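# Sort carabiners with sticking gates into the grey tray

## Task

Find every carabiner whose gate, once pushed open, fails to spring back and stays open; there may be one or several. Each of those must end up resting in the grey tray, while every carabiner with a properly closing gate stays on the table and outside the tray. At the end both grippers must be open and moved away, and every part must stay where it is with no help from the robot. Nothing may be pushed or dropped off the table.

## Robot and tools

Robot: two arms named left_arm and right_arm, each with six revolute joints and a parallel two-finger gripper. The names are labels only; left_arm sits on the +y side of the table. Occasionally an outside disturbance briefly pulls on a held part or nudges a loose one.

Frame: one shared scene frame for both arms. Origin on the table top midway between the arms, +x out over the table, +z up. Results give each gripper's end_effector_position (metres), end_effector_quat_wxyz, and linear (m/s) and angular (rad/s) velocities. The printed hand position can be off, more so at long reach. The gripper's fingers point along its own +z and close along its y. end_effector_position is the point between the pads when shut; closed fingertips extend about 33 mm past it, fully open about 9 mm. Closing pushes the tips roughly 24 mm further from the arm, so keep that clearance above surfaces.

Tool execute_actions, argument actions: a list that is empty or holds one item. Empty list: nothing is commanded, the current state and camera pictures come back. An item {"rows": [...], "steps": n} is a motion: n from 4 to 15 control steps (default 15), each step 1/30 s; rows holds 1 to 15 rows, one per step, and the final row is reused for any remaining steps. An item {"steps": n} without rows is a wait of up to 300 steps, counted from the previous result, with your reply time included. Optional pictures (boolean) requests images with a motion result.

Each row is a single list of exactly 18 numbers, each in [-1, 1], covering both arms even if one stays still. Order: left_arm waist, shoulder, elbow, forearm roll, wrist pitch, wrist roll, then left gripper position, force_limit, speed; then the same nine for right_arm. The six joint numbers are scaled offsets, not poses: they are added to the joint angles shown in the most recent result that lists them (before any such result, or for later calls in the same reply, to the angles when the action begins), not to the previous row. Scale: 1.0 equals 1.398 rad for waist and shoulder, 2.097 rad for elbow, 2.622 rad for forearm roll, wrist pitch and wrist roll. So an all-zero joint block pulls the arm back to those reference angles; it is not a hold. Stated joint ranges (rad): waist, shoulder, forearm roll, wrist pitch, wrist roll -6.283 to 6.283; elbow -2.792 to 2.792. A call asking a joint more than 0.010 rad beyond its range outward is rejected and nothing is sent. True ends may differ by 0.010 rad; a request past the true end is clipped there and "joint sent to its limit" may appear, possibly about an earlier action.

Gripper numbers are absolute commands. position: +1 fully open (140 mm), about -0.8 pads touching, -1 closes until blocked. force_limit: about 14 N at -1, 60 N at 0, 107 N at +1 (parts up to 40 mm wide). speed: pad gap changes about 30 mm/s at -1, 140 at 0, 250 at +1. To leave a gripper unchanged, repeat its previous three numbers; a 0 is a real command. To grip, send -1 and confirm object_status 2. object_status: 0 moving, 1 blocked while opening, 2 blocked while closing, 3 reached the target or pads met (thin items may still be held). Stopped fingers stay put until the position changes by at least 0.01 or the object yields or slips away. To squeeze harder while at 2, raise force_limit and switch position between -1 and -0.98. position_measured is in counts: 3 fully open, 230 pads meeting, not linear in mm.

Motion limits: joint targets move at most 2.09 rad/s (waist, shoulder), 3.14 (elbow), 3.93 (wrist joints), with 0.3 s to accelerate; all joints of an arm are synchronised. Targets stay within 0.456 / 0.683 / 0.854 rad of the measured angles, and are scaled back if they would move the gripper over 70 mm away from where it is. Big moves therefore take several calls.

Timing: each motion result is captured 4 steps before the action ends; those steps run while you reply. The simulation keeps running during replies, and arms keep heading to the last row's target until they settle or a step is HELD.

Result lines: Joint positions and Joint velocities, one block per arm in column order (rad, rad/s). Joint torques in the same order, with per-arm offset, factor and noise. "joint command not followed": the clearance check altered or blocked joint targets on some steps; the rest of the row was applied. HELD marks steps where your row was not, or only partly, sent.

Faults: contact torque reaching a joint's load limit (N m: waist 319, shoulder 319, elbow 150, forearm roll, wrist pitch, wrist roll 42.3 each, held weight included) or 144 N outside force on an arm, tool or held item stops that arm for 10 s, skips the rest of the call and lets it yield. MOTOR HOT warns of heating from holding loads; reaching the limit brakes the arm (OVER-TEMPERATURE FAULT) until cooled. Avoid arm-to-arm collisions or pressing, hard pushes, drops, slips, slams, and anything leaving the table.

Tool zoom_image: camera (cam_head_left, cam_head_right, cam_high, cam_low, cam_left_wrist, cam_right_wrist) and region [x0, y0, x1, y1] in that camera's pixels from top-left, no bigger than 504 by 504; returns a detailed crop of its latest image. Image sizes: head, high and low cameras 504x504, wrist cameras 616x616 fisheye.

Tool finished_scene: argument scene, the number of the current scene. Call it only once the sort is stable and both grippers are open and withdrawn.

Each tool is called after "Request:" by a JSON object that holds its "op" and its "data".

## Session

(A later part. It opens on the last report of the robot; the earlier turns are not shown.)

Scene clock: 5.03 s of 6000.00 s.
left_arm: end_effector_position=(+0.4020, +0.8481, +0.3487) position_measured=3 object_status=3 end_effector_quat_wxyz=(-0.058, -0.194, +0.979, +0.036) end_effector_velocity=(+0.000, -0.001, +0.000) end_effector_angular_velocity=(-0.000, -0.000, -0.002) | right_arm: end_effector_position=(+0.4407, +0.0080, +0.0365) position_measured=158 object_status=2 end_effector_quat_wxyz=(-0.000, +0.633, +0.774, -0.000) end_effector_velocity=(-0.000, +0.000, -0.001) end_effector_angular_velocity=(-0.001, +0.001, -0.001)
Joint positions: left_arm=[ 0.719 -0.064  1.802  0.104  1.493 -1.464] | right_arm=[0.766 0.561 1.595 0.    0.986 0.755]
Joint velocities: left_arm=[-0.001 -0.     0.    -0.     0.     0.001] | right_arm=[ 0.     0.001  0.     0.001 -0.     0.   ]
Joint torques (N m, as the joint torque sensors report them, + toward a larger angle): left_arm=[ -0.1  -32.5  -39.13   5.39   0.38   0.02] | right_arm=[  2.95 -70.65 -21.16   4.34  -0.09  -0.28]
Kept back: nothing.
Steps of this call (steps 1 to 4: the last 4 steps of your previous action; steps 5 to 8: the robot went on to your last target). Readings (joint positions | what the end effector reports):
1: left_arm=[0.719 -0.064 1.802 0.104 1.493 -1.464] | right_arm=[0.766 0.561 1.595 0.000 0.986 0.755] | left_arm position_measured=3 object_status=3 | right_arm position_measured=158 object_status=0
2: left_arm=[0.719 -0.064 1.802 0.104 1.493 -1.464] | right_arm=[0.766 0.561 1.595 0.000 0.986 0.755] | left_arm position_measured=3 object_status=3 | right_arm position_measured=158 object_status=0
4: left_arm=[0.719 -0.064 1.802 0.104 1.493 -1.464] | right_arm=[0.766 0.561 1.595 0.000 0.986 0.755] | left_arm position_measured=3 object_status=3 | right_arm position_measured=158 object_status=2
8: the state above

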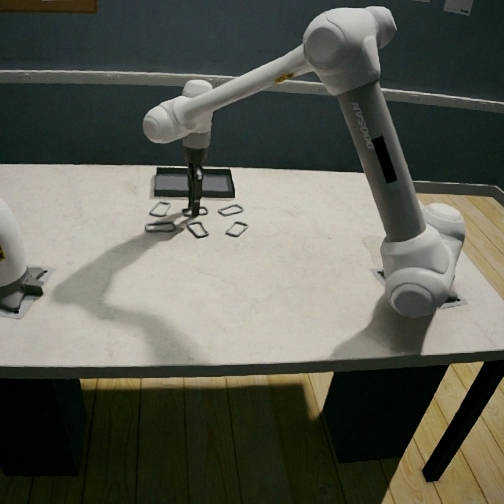

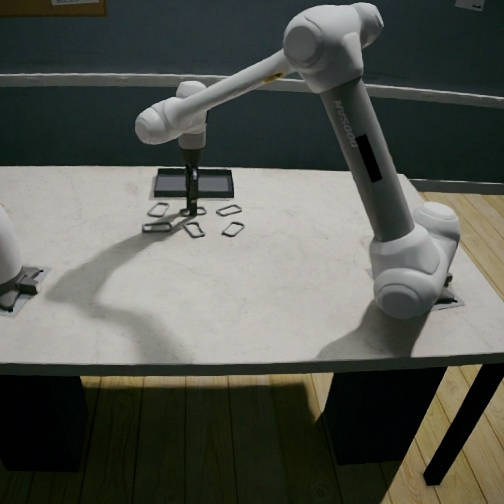

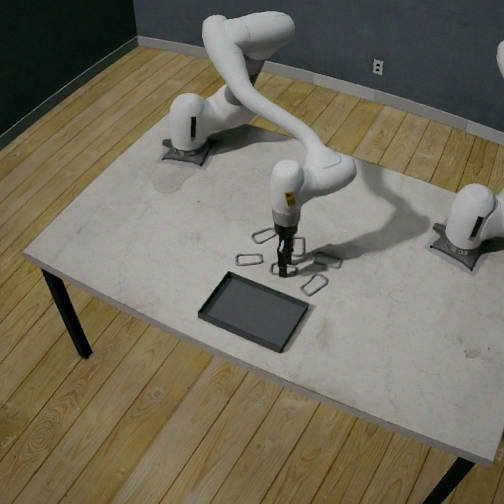

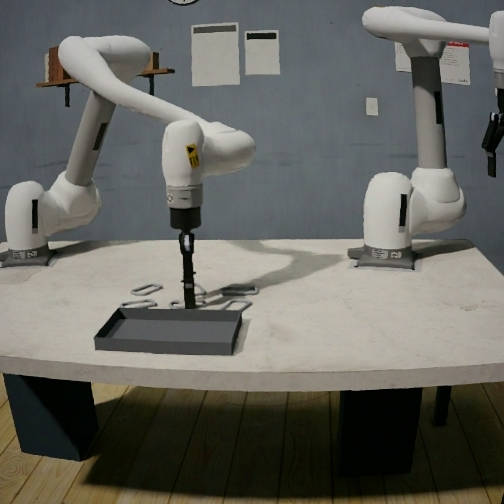

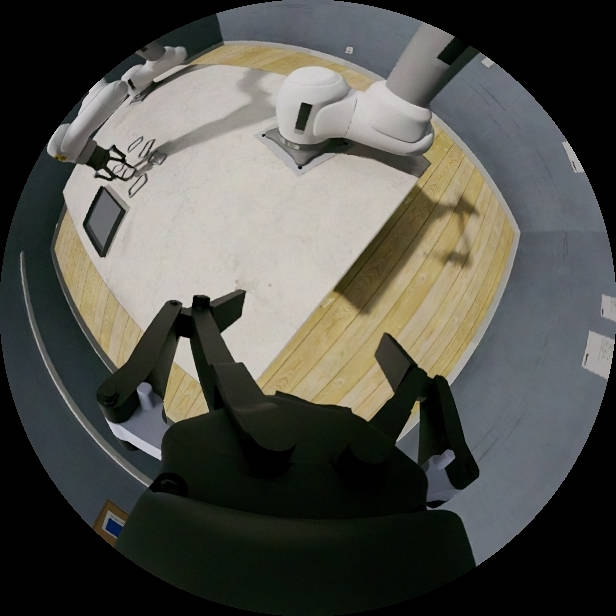

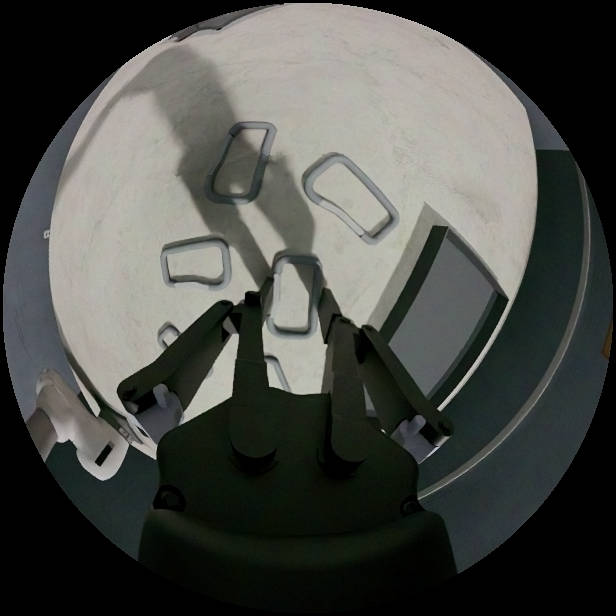

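Request:
{"op": "execute_actions", "data": {"actions": [{"rows":[[0,0,0,0,0,0,1,0,0,0,-0.0021,-0.001,0,0.0019,0,0.1,-0.3,0.3],[0,0,0,0,0,0,1,0,0,0,-0.0021,-0.001,0,0.0019,0,0.1,-0.3,0.3],[0,0,0,0,0,0,1,0,0,0,-0.0021,-0.001,0,0.0019,0,0.1,-0.3,0.3],[0,0,0,0,0,0,1,0,0,0,-0.0021,-0.001,0,0.0019,0,0.1,-0.3,0.3],[0,0,0,0,0,0,1,0,0,0,-0.0021,-0.001,0,0.0019,0,0.1,-0.3,0.3],[0,0,0,0,0,0,1,0,0,0,-0.0021,-0.001,0,0.0019,0,0.1,-0.3,0.3],[0,0,0,0,0,0,1,0,0,0,-0.0021,-0.001,0,0.0019,0,0.1,-0.3,0.3],[0,0,0,0,0,0,1,0,0,0,-0.0021,-0.001,0,0.0019,0,0.1,-0.3,0.3],[0,0,0,0,0,0,1,0,0,-0.0019,-0.0041,0.001,0,0.0014,-0.001,0.1,-0.3,0.3]],"steps":15}]}}

Request:
{"op": "execute_actions", "data": {"actions": [{"rows":[[0,0,0,0,0,0,1,0,0,0,0,0,0,0,0,0.1,-0.3,0.3],[0,0,0,0,0,0,1,0,0,0,0,0,0,0,0,0.1,-0.3,0.3],[0,0,0,0,0,0,1,0,0,0,0,0,0,0,0,-0.39,-0.3,-0.3]],"steps":15}]}}

Request:
{"op": "execute_actions", "data": {"actions": [{"steps":12}], "pictures": true}}

Request:
{"op": "zoom_image", "data": {"camera": "cam_right_wrist", "region": [220,220,380,350]}}

Scene clock: 5.80 s of 6000.00 s.
left_arm: end_effector_position=(+0.4020, +0.8481, +0.3487) position_measured=3 object_status=3 end_effector_quat_wxyz=(-0.058, -0.194, +0.979, +0.036) end_effector_velocity=(-0.000, +0.000, +0.000) end_effector_angular_velocity=(+0.000, -0.001, -0.000) | right_arm: end_effector_position=(+0.4411, +0.0066, +0.0400) position_measured=117 object_status=0 end_effector_quat_wxyz=(-0.000, +0.633, +0.774, -0.000) end_effector_velocity=(+0.003, -0.021, +0.001) end_effector_angular_velocity=(-0.006, +0.004, -0.001)
Joint positions: left_arm=[ 0.719 -0.064  1.802  0.104  1.493 -1.464] | right_arm=[0.765 0.556 1.595 0.    0.991 0.753]
Joint velocities: left_arm=[ 0.    -0.001 -0.    -0.     0.     0.   ] | right_arm=[-0.018 -0.02   0.031 -0.    -0.004 -0.017]
Joint torques (N m, as the joint torque sensors report them, + toward a larger angle): left_arm=[  0.01 -32.07 -39.25   5.35   0.29  -0.07] | right_arm=[  3.61 -88.16 -31.95   3.59  -0.28  -0.35]
Steps of this call (steps 1 to 12: the robot went on to your last target; steps 13 to 23: the first 11 steps of this action). Readings (joint positions | what the end effector reports):
13: left_arm=[0.719 -0.064 1.802 0.104 1.493 -1.464] | right_arm=[0.766 0.561 1.595 0.000 0.986 0.755] | left_arm position_measured=3 object_status=3 | right_arm position_measured=158 object_status=0
14: left_arm=[0.719 -0.064 1.802 0.104 1.493 -1.464] | right_arm=[0.766 0.560 1.595 0.000 0.987 0.755] | left_arm position_measured=3 object_status=3 | right_arm position_measured=158 object_status=0
16: left_arm=[0.719 -0.064 1.802 0.104 1.493 -1.464] | right_arm=[0.766 0.559 1.594 0.000 0.990 0.755] | left_arm position_measured=3 object_status=3 | right_arm position_measured=136 object_status=0
20: left_arm=[0.719 -0.064 1.802 0.104 1.493 -1.464] | right_arm=[0.766 0.558 1.593 0.000 0.991 0.755] | left_arm position_measured=3 object_status=3 | right_arm position_measured=117 object_status=0
23: the state above

Scene clock: 6.30 s of 6000.00 s.
left_arm: end_effector_position=(+0.4020, +0.8481, +0.3487) position_measured=3 object_status=3 end_effector_quat_wxyz=(-0.058, -0.194, +0.979, +0.036) end_effector_velocity=(-0.000, +0.000, -0.000) end_effector_angular_velocity=(-0.001, +0.001, -0.000) | right_arm: end_effector_position=(+0.4415, +0.0055, +0.0402) position_measured=159 object_status=0 end_effector_quat_wxyz=(-0.000, +0.633, +0.774, +0.000) end_effector_velocity=(+0.003, +0.004, +0.006) end_effector_angular_velocity=(+0.009, -0.006, -0.000)
Joint positions: left_arm=[ 0.719 -0.064  1.802  0.104  1.493 -1.464] | right_arm=[0.764 0.555 1.597 0.    0.99  0.752]
Joint velocities: left_arm=[ 0.001  0.001 -0.     0.     0.     0.001] | right_arm=[ 0.    -0.004 -0.007 -0.     0.     0.001]
Joint torques (N m, as the joint torque sensors report them, + toward a larger angle): left_arm=[  0.23 -31.87 -39.2    5.35   0.45   0.01] | right_arm=[  0.56 -71.45 -24.15   2.92  -1.91  -0.44]
Steps of this call (steps 1 to 4: the last 4 steps of your previous action; steps 5 to 15: the first 11 steps of this action, its rows measured from where the robot was after step 4). Readings (joint positions | what the end effector reports):
4: left_arm=[0.719 -0.064 1.802 0.104 1.493 -1.464] | right_arm=[0.764 0.555 1.597 0.000 0.990 0.752] | left_arm position_measured=3 object_status=3 | right_arm position_measured=117 object_status=3
5: left_arm=[0.719 -0.064 1.802 0.104 1.493 -1.464] | right_arm=[0.764 0.555 1.597 0.000 0.990 0.752] | left_arm position_measured=3 object_status=3 | right_arm position_measured=117 object_status=3
6: left_arm=[0.719 -0.064 1.802 0.104 1.493 -1.464] | right_arm=[0.764 0.555 1.597 0.000 0.990 0.752] | left_arm position_measured=3 object_status=3 | right_arm position_measured=117 object_status=3
8: left_arm=[0.719 -0.064 1.802 0.104 1.493 -1.464] | right_arm=[0.764 0.555 1.597 0.000 0.990 0.752] | left_arm position_measured=3 object_status=3 | right_arm position_measured=119 object_status=0
12: left_arm=[0.719 -0.064 1.802 0.104 1.493 -1.464] | right_arm=[0.764 0.555 1.597 0.000 0.990 0.752] | left_arm position_measured=3 object_status=3 | right_arm position_measured=142 object_status=0
15: the state above

Scene clock: 6.70 s of 6000.00 s.
left_arm: end_effector_position=(+0.4020, +0.8481, +0.3487) position_measured=3 object_status=3 end_effector_quat_wxyz=(-0.058, -0.194, +0.979, +0.036) end_effector_velocity=(+0.000, -0.000, -0.000) end_effector_angular_velocity=(-0.001, +0.000, +0.001) | right_arm: end_effector_position=(+0.4415, +0.0056, +0.0404) position_measured=178 object_status=3 end_effector_quat_wxyz=(-0.000, +0.633, +0.774, +0.000) end_effector_velocity=(-0.001, -0.001, -0.003) end_effector_angular_velocity=(-0.003, +0.002, -0.000)
Joint positions: left_arm=[ 0.719 -0.064  1.802  0.104  1.493 -1.464] | right_arm=[0.764 0.555 1.597 0.    0.99  0.752]
Joint velocities: left_arm=[-0.     0.     0.    -0.001 -0.    -0.001] | right_arm=[0.    0.003 0.001 0.    0.    0.   ]
Joint torques (N m, as the joint torque sensors report them, + toward a larger angle): left_arm=[ -0.62 -31.97 -39.11   5.49   0.31  -0.01] | right_arm=[ -4.25 -36.98  -4.74   1.15  -1.93  -0.09]
Kept back: nothing.
Steps of this call (steps 1 to 4: the last 4 steps of your previous action; steps 5 to 12: the robot went on to your last target). Readings (joint positions | what the end effector reports):
1: left_arm=[0.719 -0.064 1.802 0.104 1.493 -1.464] | right_arm=[0.764 0.555 1.597 0.000 0.990 0.752] | left_arm position_measured=3 object_status=3 | right_arm position_measured=165 object_status=0
2: left_arm=[0.719 -0.064 1.802 0.104 1.493 -1.464] | right_arm=[0.764 0.555 1.597 0.000 0.990 0.752] | left_arm position_measured=3 object_status=3 | right_arm position_measured=171 object_status=0
4: left_arm=[0.719 -0.064 1.802 0.104 1.493 -1.464] | right_arm=[0.764 0.555 1.597 0.000 0.990 0.752] | left_arm position_measured=3 object_status=3 | right_arm position_measured=178 object_status=0
8: left_arm=[0.719 -0.064 1.802 0.104 1.493 -1.464] | right_arm=[0.764 0.555 1.597 0.000 0.990 0.752] | left_arm position_measured=3 object_status=3 | right_arm position_measured=178 object_status=0
12: the state above

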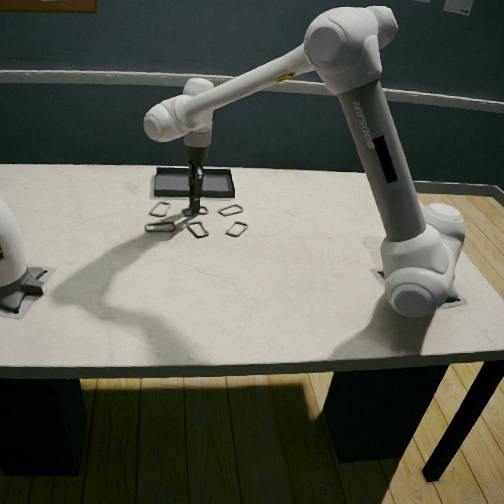

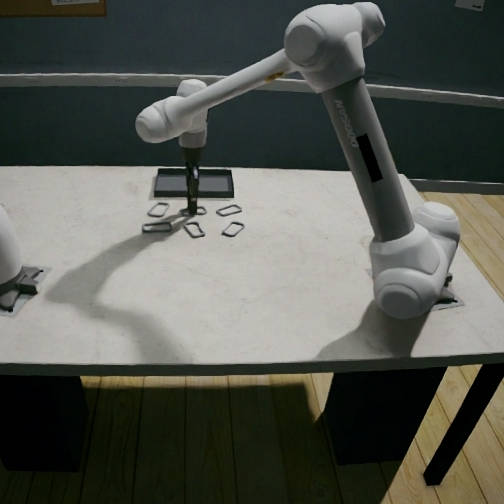

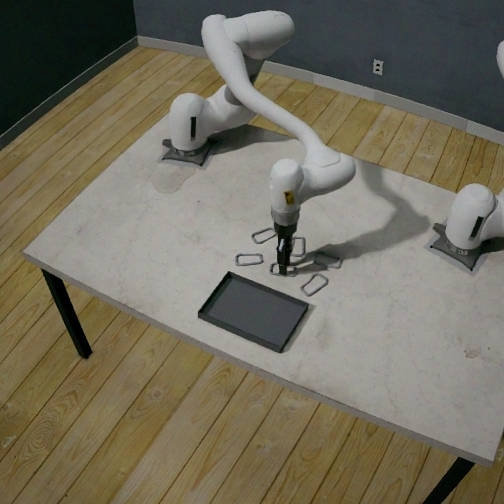

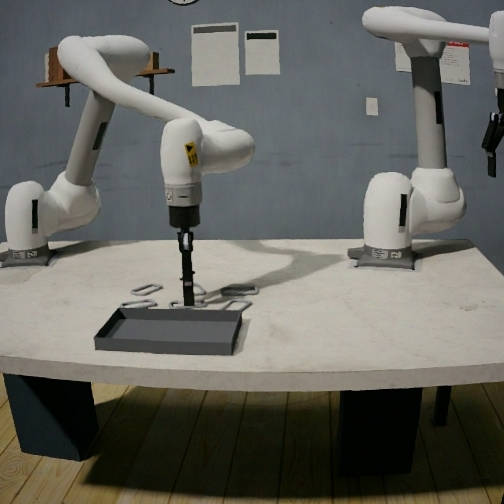

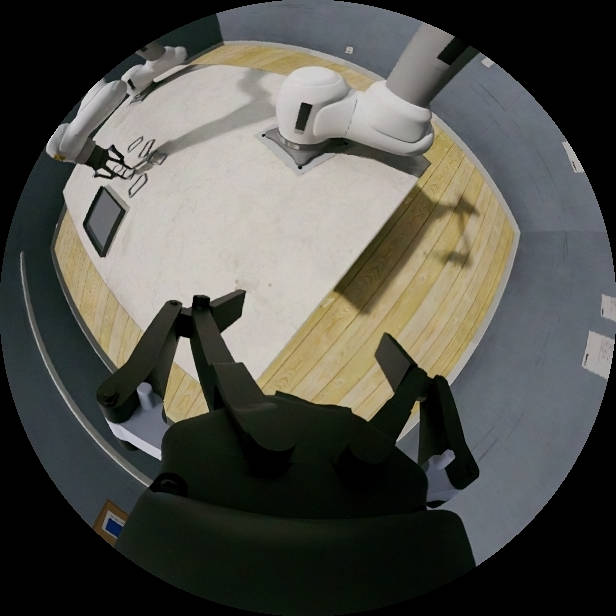

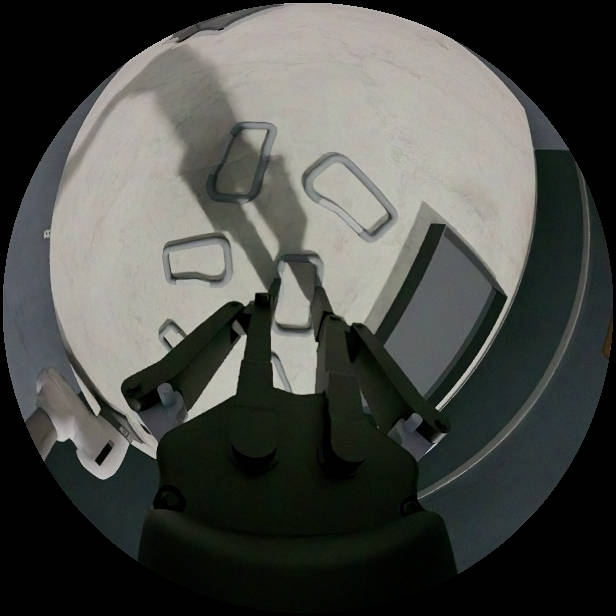

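Region (220, 220, 380, 350) of cam_right_wrist's 616x616 image, scaled by 3.150, with more detail than that image has; it fills the top 410 rows of this view, and the rest is white.

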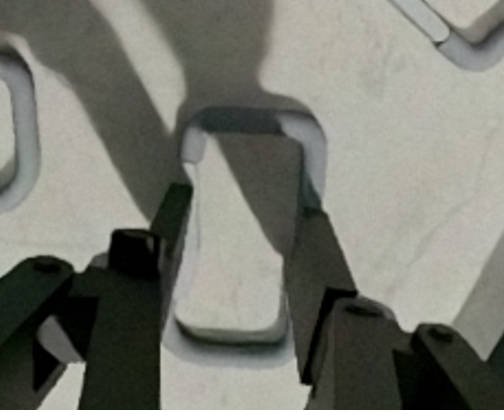

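Request:
{"op": "execute_actions", "data": {"actions": [{"rows":[[0,0,0,0,0,0,1,0,0,0,-0.0015,-0.0007,0,0.0013,0,0.1,-0.3,0.3]],"steps":15}], "pictures": true}}

Request:
{"op": "zoom_image", "data": {"camera": "cam_right_wrist", "region": [220,220,380,350]}}

Scene clock: 7.27 s of 6000.00 s.
left_arm: end_effector_position=(+0.4020, +0.8481, +0.3487) position_measured=3 object_status=3 end_effector_quat_wxyz=(-0.058, -0.194, +0.979, +0.036) end_effector_velocity=(+0.000, +0.000, -0.000) end_effector_angular_velocity=(-0.001, +0.000, +0.001) | right_arm: end_effector_position=(+0.4415, +0.0056, +0.0425) position_measured=117 object_status=0 end_effector_quat_wxyz=(-0.000, +0.633, +0.774, +0.000) end_effector_velocity=(+0.001, +0.001, +0.003) end_effector_angular_velocity=(+0.003, -0.002, +0.001)
Joint positions: left_arm=[ 0.719 -0.064  1.802  0.104  1.493 -1.464] | right_arm=[0.764 0.553 1.595 0.    0.993 0.752]
Joint velocities: left_arm=[ 0.     0.001 -0.    -0.001 -0.    -0.   ] | right_arm=[-0.    -0.002 -0.002 -0.     0.001 -0.001]
Joint torques (N m, as the joint torque sensors report them, + toward a larger angle): left_arm=[  0.43 -31.79 -39.05   5.38   0.35   0.02] | right_arm=[  2.34 -90.69 -34.05   3.69   0.04  -0.15]
Steps of this call (steps 1 to 6: the robot went on to your last target; steps 7 to 17: the first 11 steps of this action). Readings (joint positions | what the end effector reports):
7: left_arm=[0.719 -0.064 1.802 0.104 1.493 -1.464] | right_arm=[0.764 0.555 1.597 0.000 0.990 0.752] | left_arm position_measured=3 object_status=3 | right_arm position_measured=178 object_status=0
8: left_arm=[0.719 -0.064 1.802 0.104 1.493 -1.464] | right_arm=[0.764 0.555 1.597 0.000 0.991 0.752] | left_arm position_measured=3 object_status=3 | right_arm position_measured=175 object_status=0
10: left_arm=[0.719 -0.064 1.802 0.104 1.493 -1.464] | right_arm=[0.764 0.555 1.597 0.000 0.992 0.752] | left_arm position_measured=3 object_status=3 | right_arm position_measured=156 object_status=0
14: left_arm=[0.719 -0.064 1.802 0.104 1.493 -1.464] | right_arm=[0.764 0.553 1.596 0.000 0.993 0.752] | left_arm position_measured=3 object_status=3 | right_arm position_measured=120 object_status=0
17: the state above

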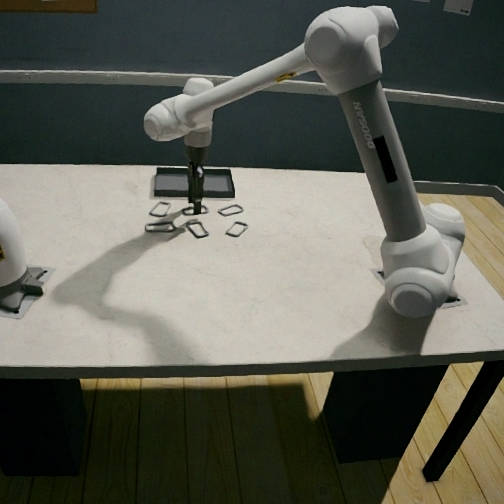

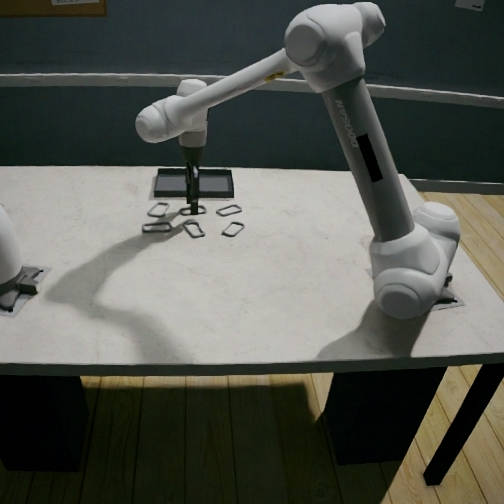

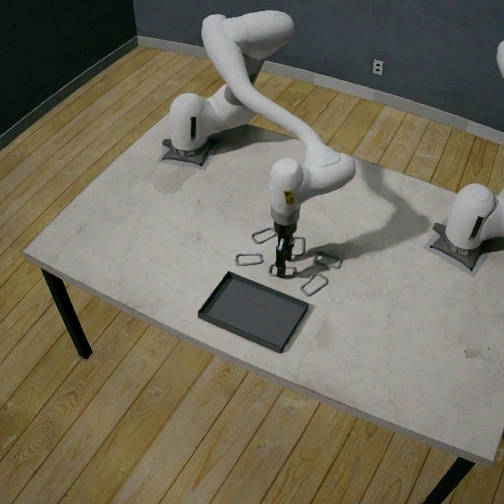

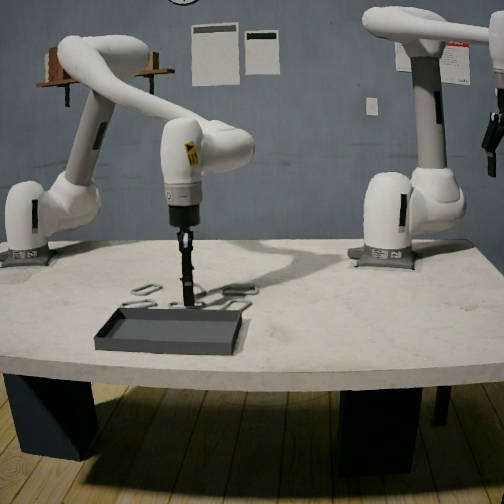

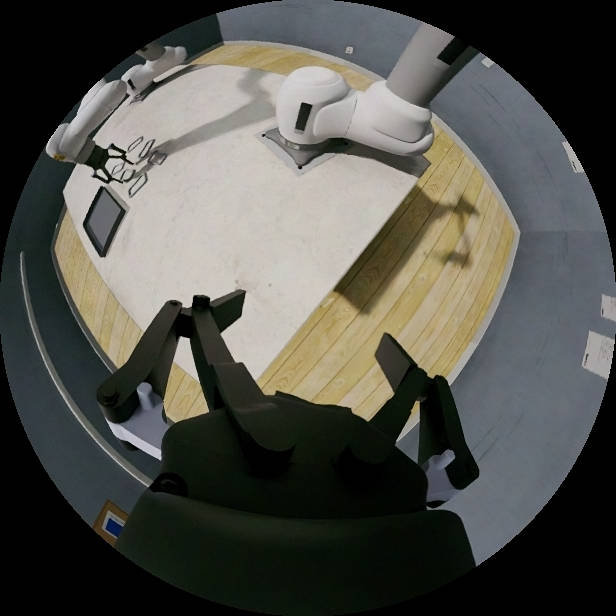

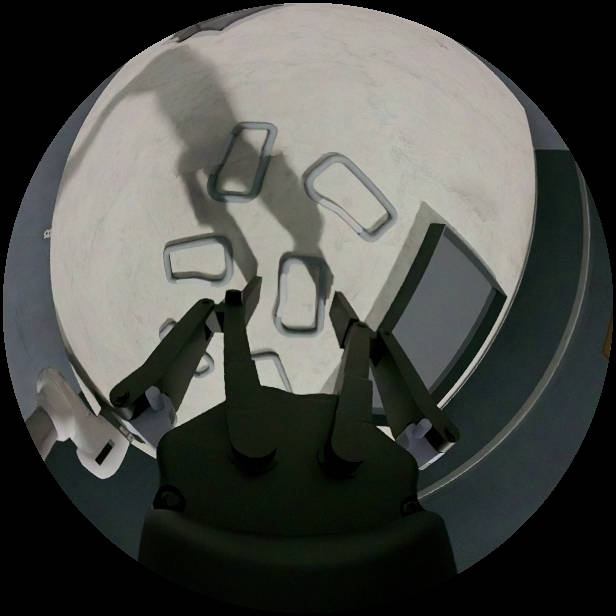

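Region (220, 220, 380, 350) of cam_right_wrist's 616x616 image, scaled by 3.150, with more detail than that image has; it fills the top 410 rows of this view, and the rest is white.

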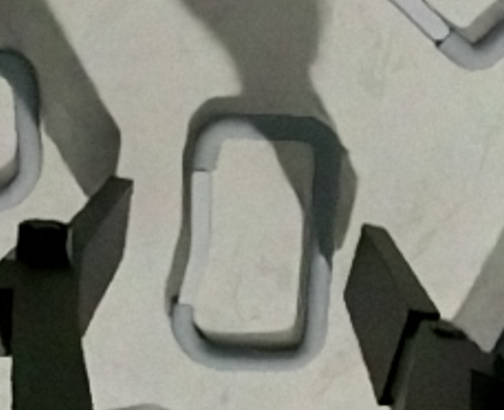

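Request:
{"op": "execute_actions", "data": {"actions": [{"rows":[[0,0,0,0,0,0,1,0,0,-0.0071,-0.0025,0.0036,0,-0.0015,-0.0038,0.1,-0.3,0.3],[0,0,0,0,0,0,1,0,0,-0.0071,-0.0025,0.0036,0,-0.0015,-0.0038,0.1,-0.3,0.3],[0,0,0,0,0,0,1,0,0,-0.0071,-0.0025,0.0036,0,-0.0015,-0.0038,0.1,-0.3,0.3],[0,0,0,0,0,0,1,0,0,-0.0071,-0.0025,0.0036,0,-0.0015,-0.0038,0.1,-0.3,0.3],[0,0,0,0,0,0,1,0,0,-0.0071,-0.0025,0.0036,0,-0.0015,-0.0038,0.1,-0.3,0.3],[0,0,0,0,0,0,1,0,0,-0.0071,-0.0025,0.0036,0,-0.0015,-0.0038,0.1,-0.3,0.3],[0,0,0,0,0,0,1,0,0,-0.0071,0.0002,0.0047,0,-0.0039,-0.0038,0.1,-0.3,0.3]],"steps":15}]}}

Request:
{"op": "execute_actions", "data": {"actions": [{"steps":8}], "pictures": true}}

Request:
{"op": "zoom_image", "data": {"camera": "cam_right_wrist", "region": [220,220,380,350]}}

Scene clock: 8.00 s of 6000.00 s.
left_arm: end_effector_position=(+0.4020, +0.8481, +0.3487) position_measured=3 object_status=3 end_effector_quat_wxyz=(-0.058, -0.194, +0.979, +0.036) end_effector_velocity=(-0.000, -0.000, +0.000) end_effector_angular_velocity=(+0.000, -0.001, +0.001) | right_arm: end_effector_position=(+0.4462, -0.0010, +0.0387) position_measured=117 object_status=3 end_effector_quat_wxyz=(-0.000, +0.633, +0.774, +0.000) end_effector_velocity=(+0.002, -0.001, -0.012) end_effector_angular_velocity=(-0.001, +0.000, +0.000)
Joint positions: left_arm=[ 0.719 -0.064  1.802  0.104  1.493 -1.464] | right_arm=[0.754 0.552 1.605 0.    0.984 0.742]
Joint velocities: left_arm=[-0.    -0.001  0.    -0.     0.    -0.001] | right_arm=[-0.002  0.012  0.006 -0.    -0.017 -0.002]
Joint torques (N m, as the joint torque sensors report them, + toward a larger angle): left_arm=[ -0.87 -31.92 -39.07   5.41   0.45   0.04] | right_arm=[  3.75 -90.96 -33.42   3.69   0.01  -0.13]
Steps of this call (steps 1 to 4: the last 4 steps of your previous action; steps 5 to 11: the robot went on to your last target; steps 12 to 22: the first 11 steps of this action). Readings (joint positions | what the end effector reports):
12: left_arm=[0.719 -0.064 1.802 0.104 1.493 -1.464] | right_arm=[0.764 0.553 1.595 0.000 0.993 0.752] | left_arm position_measured=3 object_status=3 | right_arm position_measured=117 object_status=3
13: left_arm=[0.719 -0.064 1.802 0.104 1.493 -1.464] | right_arm=[0.762 0.552 1.597 0.000 0.993 0.751] | left_arm position_measured=3 object_status=3 | right_arm position_measured=117 object_status=3
15: left_arm=[0.719 -0.064 1.802 0.104 1.493 -1.464] | right_arm=[0.757 0.550 1.600 0.000 0.991 0.746] | left_arm position_measured=3 object_status=3 | right_arm position_measured=117 object_status=3
19: left_arm=[0.719 -0.064 1.802 0.104 1.493 -1.464] | right_arm=[0.754 0.550 1.603 0.000 0.988 0.743] | left_arm position_measured=3 object_status=3 | right_arm position_measured=117 object_status=3
22: the state above

Scene clock: 8.27 s of 6000.00 s.
left_arm: end_effector_position=(+0.4020, +0.8481, +0.3487) position_measured=3 object_status=3 end_effector_quat_wxyz=(-0.058, -0.194, +0.979, +0.036) end_effector_velocity=(-0.000, +0.000, +0.000) end_effector_angular_velocity=(-0.000, -0.000, +0.002) | right_arm: end_effector_position=(+0.4463, -0.0011, +0.0378) position_measured=117 object_status=3 end_effector_quat_wxyz=(-0.000, +0.633, +0.774, +0.000) end_effector_velocity=(-0.000, -0.000, -0.002) end_effector_angular_velocity=(-0.002, +0.002, +0.000)
Joint positions: left_arm=[ 0.719 -0.064  1.802  0.104  1.493 -1.464] | right_arm=[0.754 0.553 1.605 0.    0.983 0.742]
Joint velocities: left_arm=[ 0.001 -0.    -0.    -0.    -0.    -0.001] | right_arm=[ 0.     0.002  0.001  0.    -0.    -0.   ]
Joint torques (N m, as the joint torque sensors report them, + toward a larger angle): left_arm=[ -0.37 -32.56 -39.08   5.39   0.41  -0.02] | right_arm=[  4.15 -90.98 -33.08   3.82   0.01  -0.2 ]
Kept back: nothing.
Steps of this call (steps 1 to 4: the last 4 steps of your previous action; steps 5 to 8: the robot went on to your last target). Readings (joint positions | what the end effector reports):
1: left_arm=[0.719 -0.064 1.802 0.104 1.493 -1.464] | right_arm=[0.754 0.552 1.605 0.000 0.984 0.742] | left_arm position_measured=3 object_status=3 | right_arm position_measured=117 object_status=3
2: left_arm=[0.719 -0.064 1.802 0.104 1.493 -1.464] | right_arm=[0.754 0.553 1.605 0.000 0.983 0.742] | left_arm position_measured=3 object_status=3 | right_arm position_measured=117 object_status=3
4: left_arm=[0.719 -0.064 1.802 0.104 1.493 -1.464] | right_arm=[0.754 0.553 1.605 0.000 0.983 0.742] | left_arm position_measured=3 object_status=3 | right_arm position_measured=117 object_status=3
8: the state above

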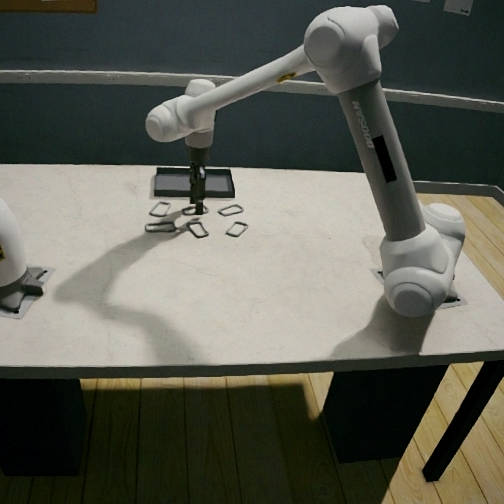

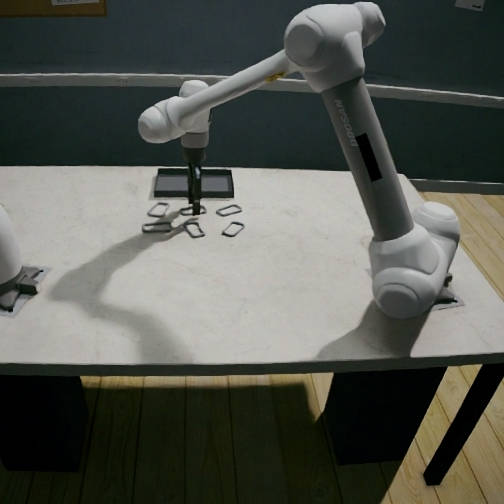

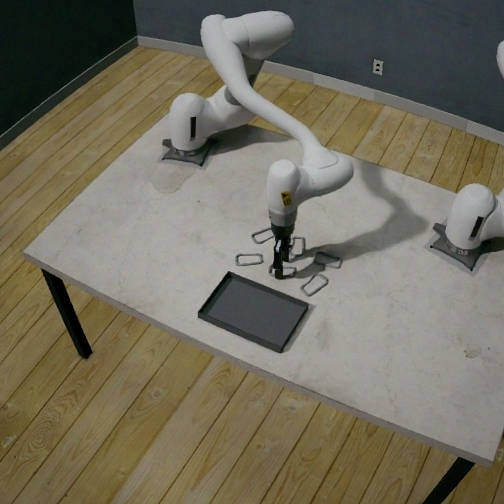

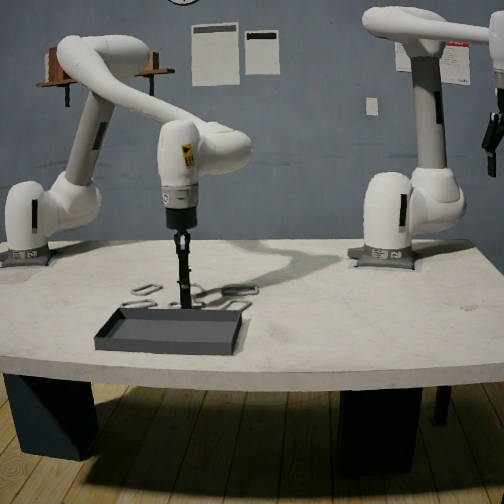

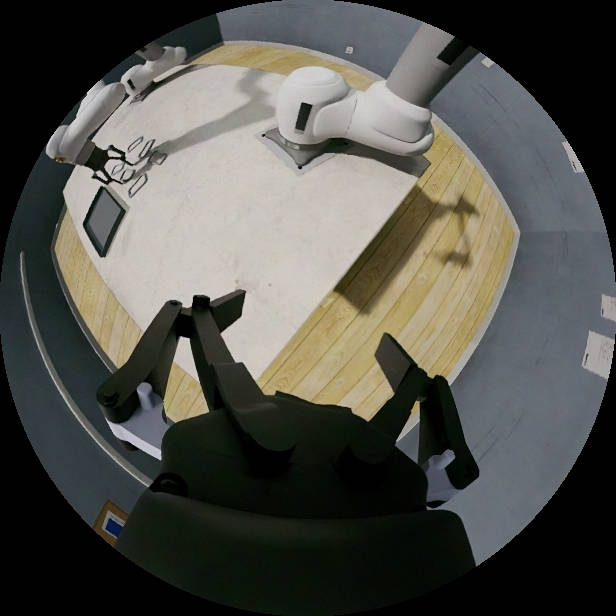

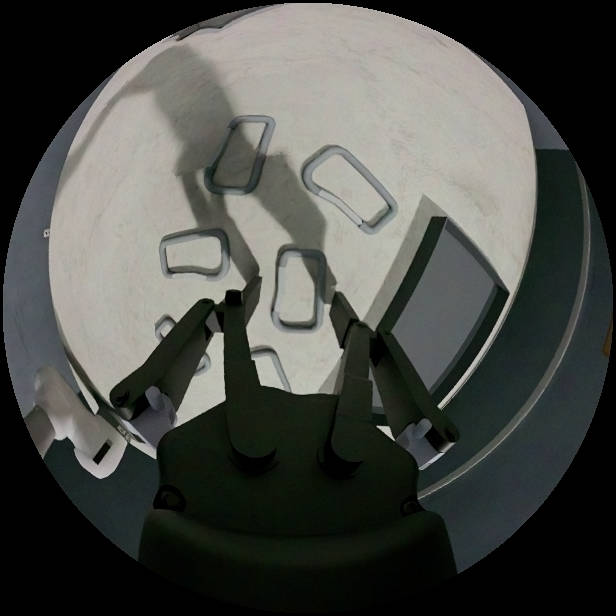

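Region (220, 220, 380, 350) of cam_right_wrist's 616x616 image, scaled by 3.150, with more detail than that image has; it fills the top 410 rows of this view, and the rest is white.

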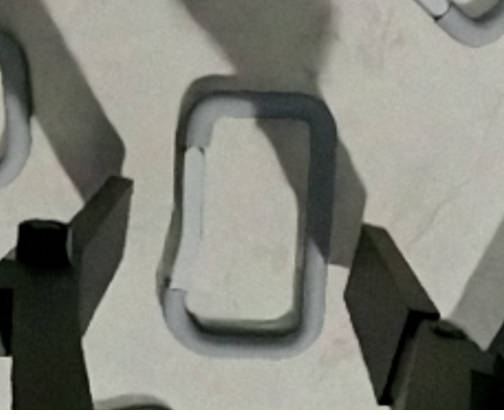

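Request:
{"op": "execute_actions", "data": {"actions": [{"rows":[[0,0,0,0,0,0,1,0,0,0,-0.0008,-0.0003,0,0.0006,0,-0.39,-0.3,-0.3]],"steps":15}]}}

Request:
{"op": "execute_actions", "data": {"actions": [{"steps":12}], "pictures": true}}

Request:
{"op": "zoom_image", "data": {"camera": "cam_right_wrist", "region": [220,220,380,350]}}

Scene clock: 8.77 s of 6000.00 s.
left_arm: end_effector_position=(+0.4020, +0.8481, +0.3487) position_measured=3 object_status=3 end_effector_quat_wxyz=(-0.058, -0.194, +0.979, +0.036) end_effector_velocity=(+0.000, +0.000, -0.000) end_effector_angular_velocity=(-0.000, +0.000, +0.002) | right_arm: end_effector_position=(+0.4464, -0.0010, +0.0391) position_measured=171 object_status=0 end_effector_quat_wxyz=(-0.000, +0.633, +0.774, +0.000) end_effector_velocity=(+0.001, +0.001, +0.003) end_effector_angular_velocity=(+0.003, -0.004, +0.001)
Joint positions: left_arm=[ 0.719 -0.064  1.802  0.104  1.493 -1.464] | right_arm=[0.754 0.552 1.604 0.    0.985 0.742]
Joint velocities: left_arm=[ 0.     0.001  0.    -0.    -0.    -0.002] | right_arm=[ 0.    -0.003 -0.001 -0.001 -0.     0.   ]
Joint torques (N m, as the joint torque sensors report them, + toward a larger angle): left_arm=[ -0.58 -32.25 -39.36   5.4    0.41   0.1 ] | right_arm=[  6.26 -68.32 -19.93   5.29   0.83  -0.46]
Steps of this call (steps 1 to 4: the robot went on to your last target; steps 5 to 15: the first 11 steps of this action). Readings (joint positions | what the end effector reports):
5: left_arm=[0.719 -0.064 1.802 0.104 1.493 -1.464] | right_arm=[0.754 0.553 1.605 0.000 0.983 0.742] | left_arm position_measured=3 object_status=3 | right_arm position_measured=117 object_status=0
6: left_arm=[0.719 -0.064 1.802 0.104 1.493 -1.464] | right_arm=[0.754 0.553 1.605 0.000 0.983 0.742] | left_arm position_measured=3 object_status=3 | right_arm position_measured=119 object_status=0
8: left_arm=[0.719 -0.064 1.802 0.104 1.493 -1.464] | right_arm=[0.754 0.553 1.605 0.000 0.984 0.742] | left_arm position_measured=3 object_status=3 | right_arm position_measured=130 object_status=0
12: left_arm=[0.719 -0.064 1.802 0.104 1.493 -1.464] | right_arm=[0.754 0.552 1.605 0.000 0.984 0.742] | left_arm position_measured=3 object_status=3 | right_arm position_measured=153 object_status=0
15: the state above

Scene clock: 9.17 s of 6000.00 s.
left_arm: end_effector_position=(+0.4020, +0.8481, +0.3487) position_measured=3 object_status=3 end_effector_quat_wxyz=(-0.058, -0.194, +0.979, +0.036) end_effector_velocity=(-0.001, +0.001, +0.001) end_effector_angular_velocity=(+0.001, -0.001, +0.003) | right_arm: end_effector_position=(+0.4464, -0.0011, +0.0391) position_measured=178 object_status=3 end_effector_quat_wxyz=(-0.000, +0.633, +0.774, +0.000) end_effector_velocity=(+0.000, +0.000, +0.002) end_effector_angular_velocity=(+0.002, -0.002, +0.001)
Joint positions: left_arm=[ 0.719 -0.064  1.802  0.104  1.493 -1.464] | right_arm=[0.754 0.552 1.605 0.    0.985 0.742]
Joint velocities: left_arm=[ 0.002 -0.002  0.     0.    -0.    -0.001] | right_arm=[ 0.    -0.003  0.    -0.001 -0.    -0.   ]
Joint torques (N m, as the joint torque sensors report them, + toward a larger angle): left_arm=[ -0.43 -31.82 -39.02   5.48   0.41   0.  ] | right_arm=[  7.67 -62.02 -13.61   5.42   2.62   0.1 ]
Kept back: nothing.
Steps of this call (steps 1 to 4: the last 4 steps of your previous action; steps 5 to 12: the robot went on to your last target). Readings (joint positions | what the end effector reports):
1: left_arm=[0.719 -0.064 1.802 0.104 1.493 -1.464] | right_arm=[0.754 0.552 1.604 0.000 0.985 0.742] | left_arm position_measured=3 object_status=3 | right_arm position_measured=176 object_status=0
2: left_arm=[0.719 -0.064 1.802 0.104 1.493 -1.464] | right_arm=[0.754 0.552 1.604 0.000 0.985 0.742] | left_arm position_measured=3 object_status=3 | right_arm position_measured=178 object_status=0
4: left_arm=[0.719 -0.064 1.802 0.104 1.493 -1.464] | right_arm=[0.754 0.552 1.604 0.000 0.985 0.742] | left_arm position_measured=3 object_status=3 | right_arm position_measured=178 object_status=0
8: left_arm=[0.719 -0.064 1.802 0.104 1.493 -1.464] | right_arm=[0.754 0.552 1.604 0.000 0.985 0.742] | left_arm position_measured=3 object_status=3 | right_arm position_measured=178 object_status=3
12: the state above

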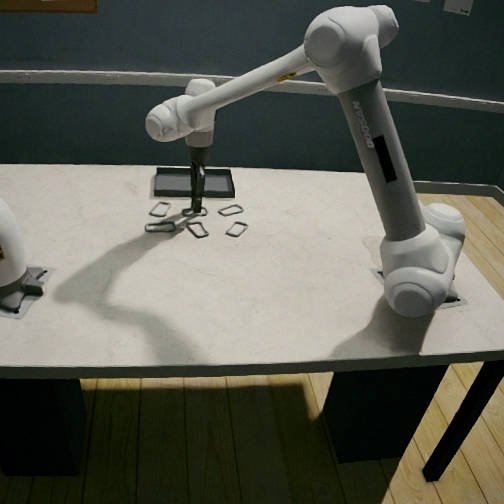

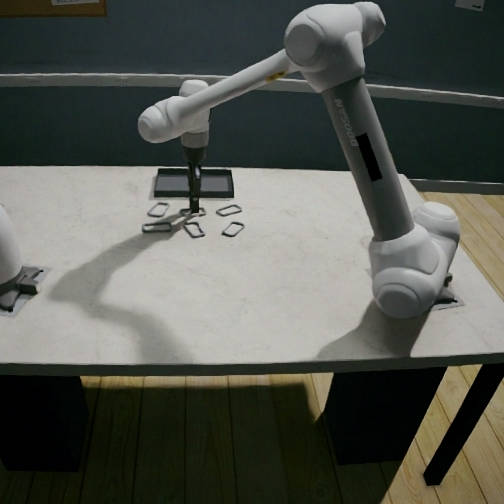

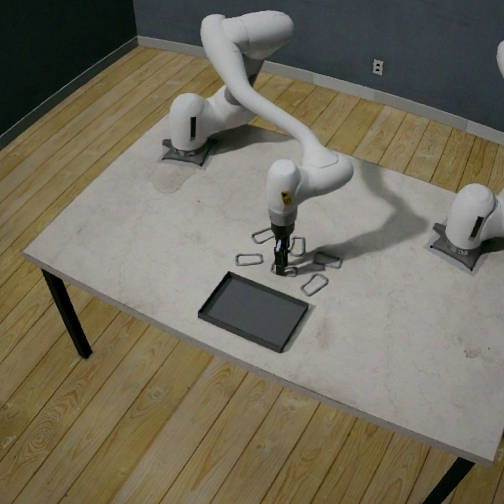

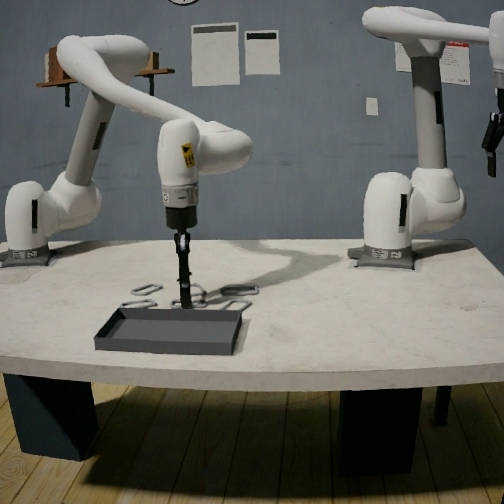

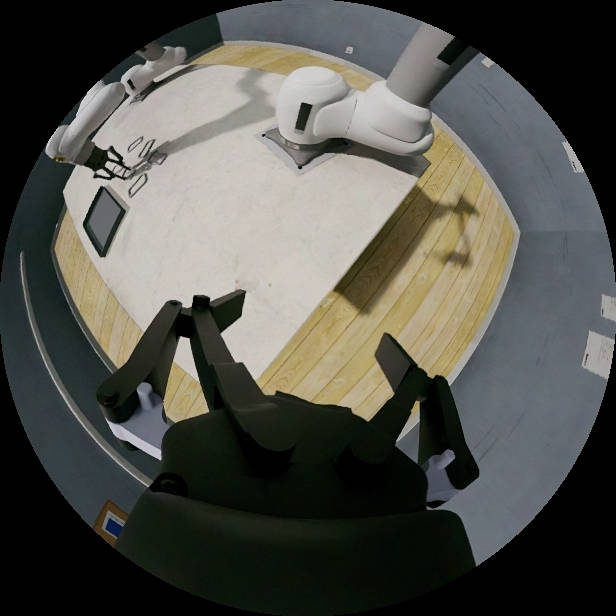

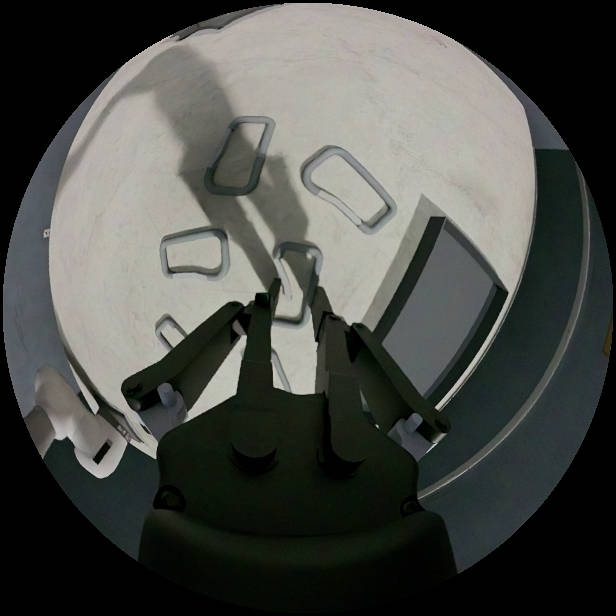

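Region (220, 220, 380, 350) of cam_right_wrist's 616x616 image, scaled by 3.150, with more detail than that image has; it fills the top 410 rows of this view, and the rest is white.

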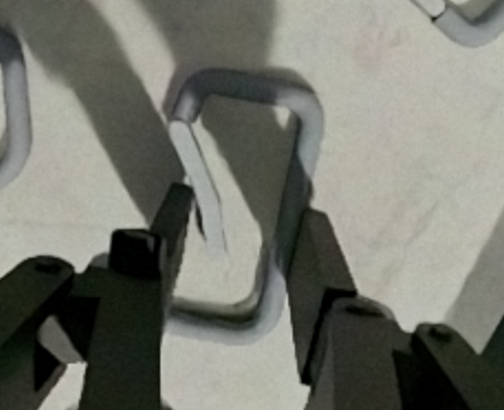

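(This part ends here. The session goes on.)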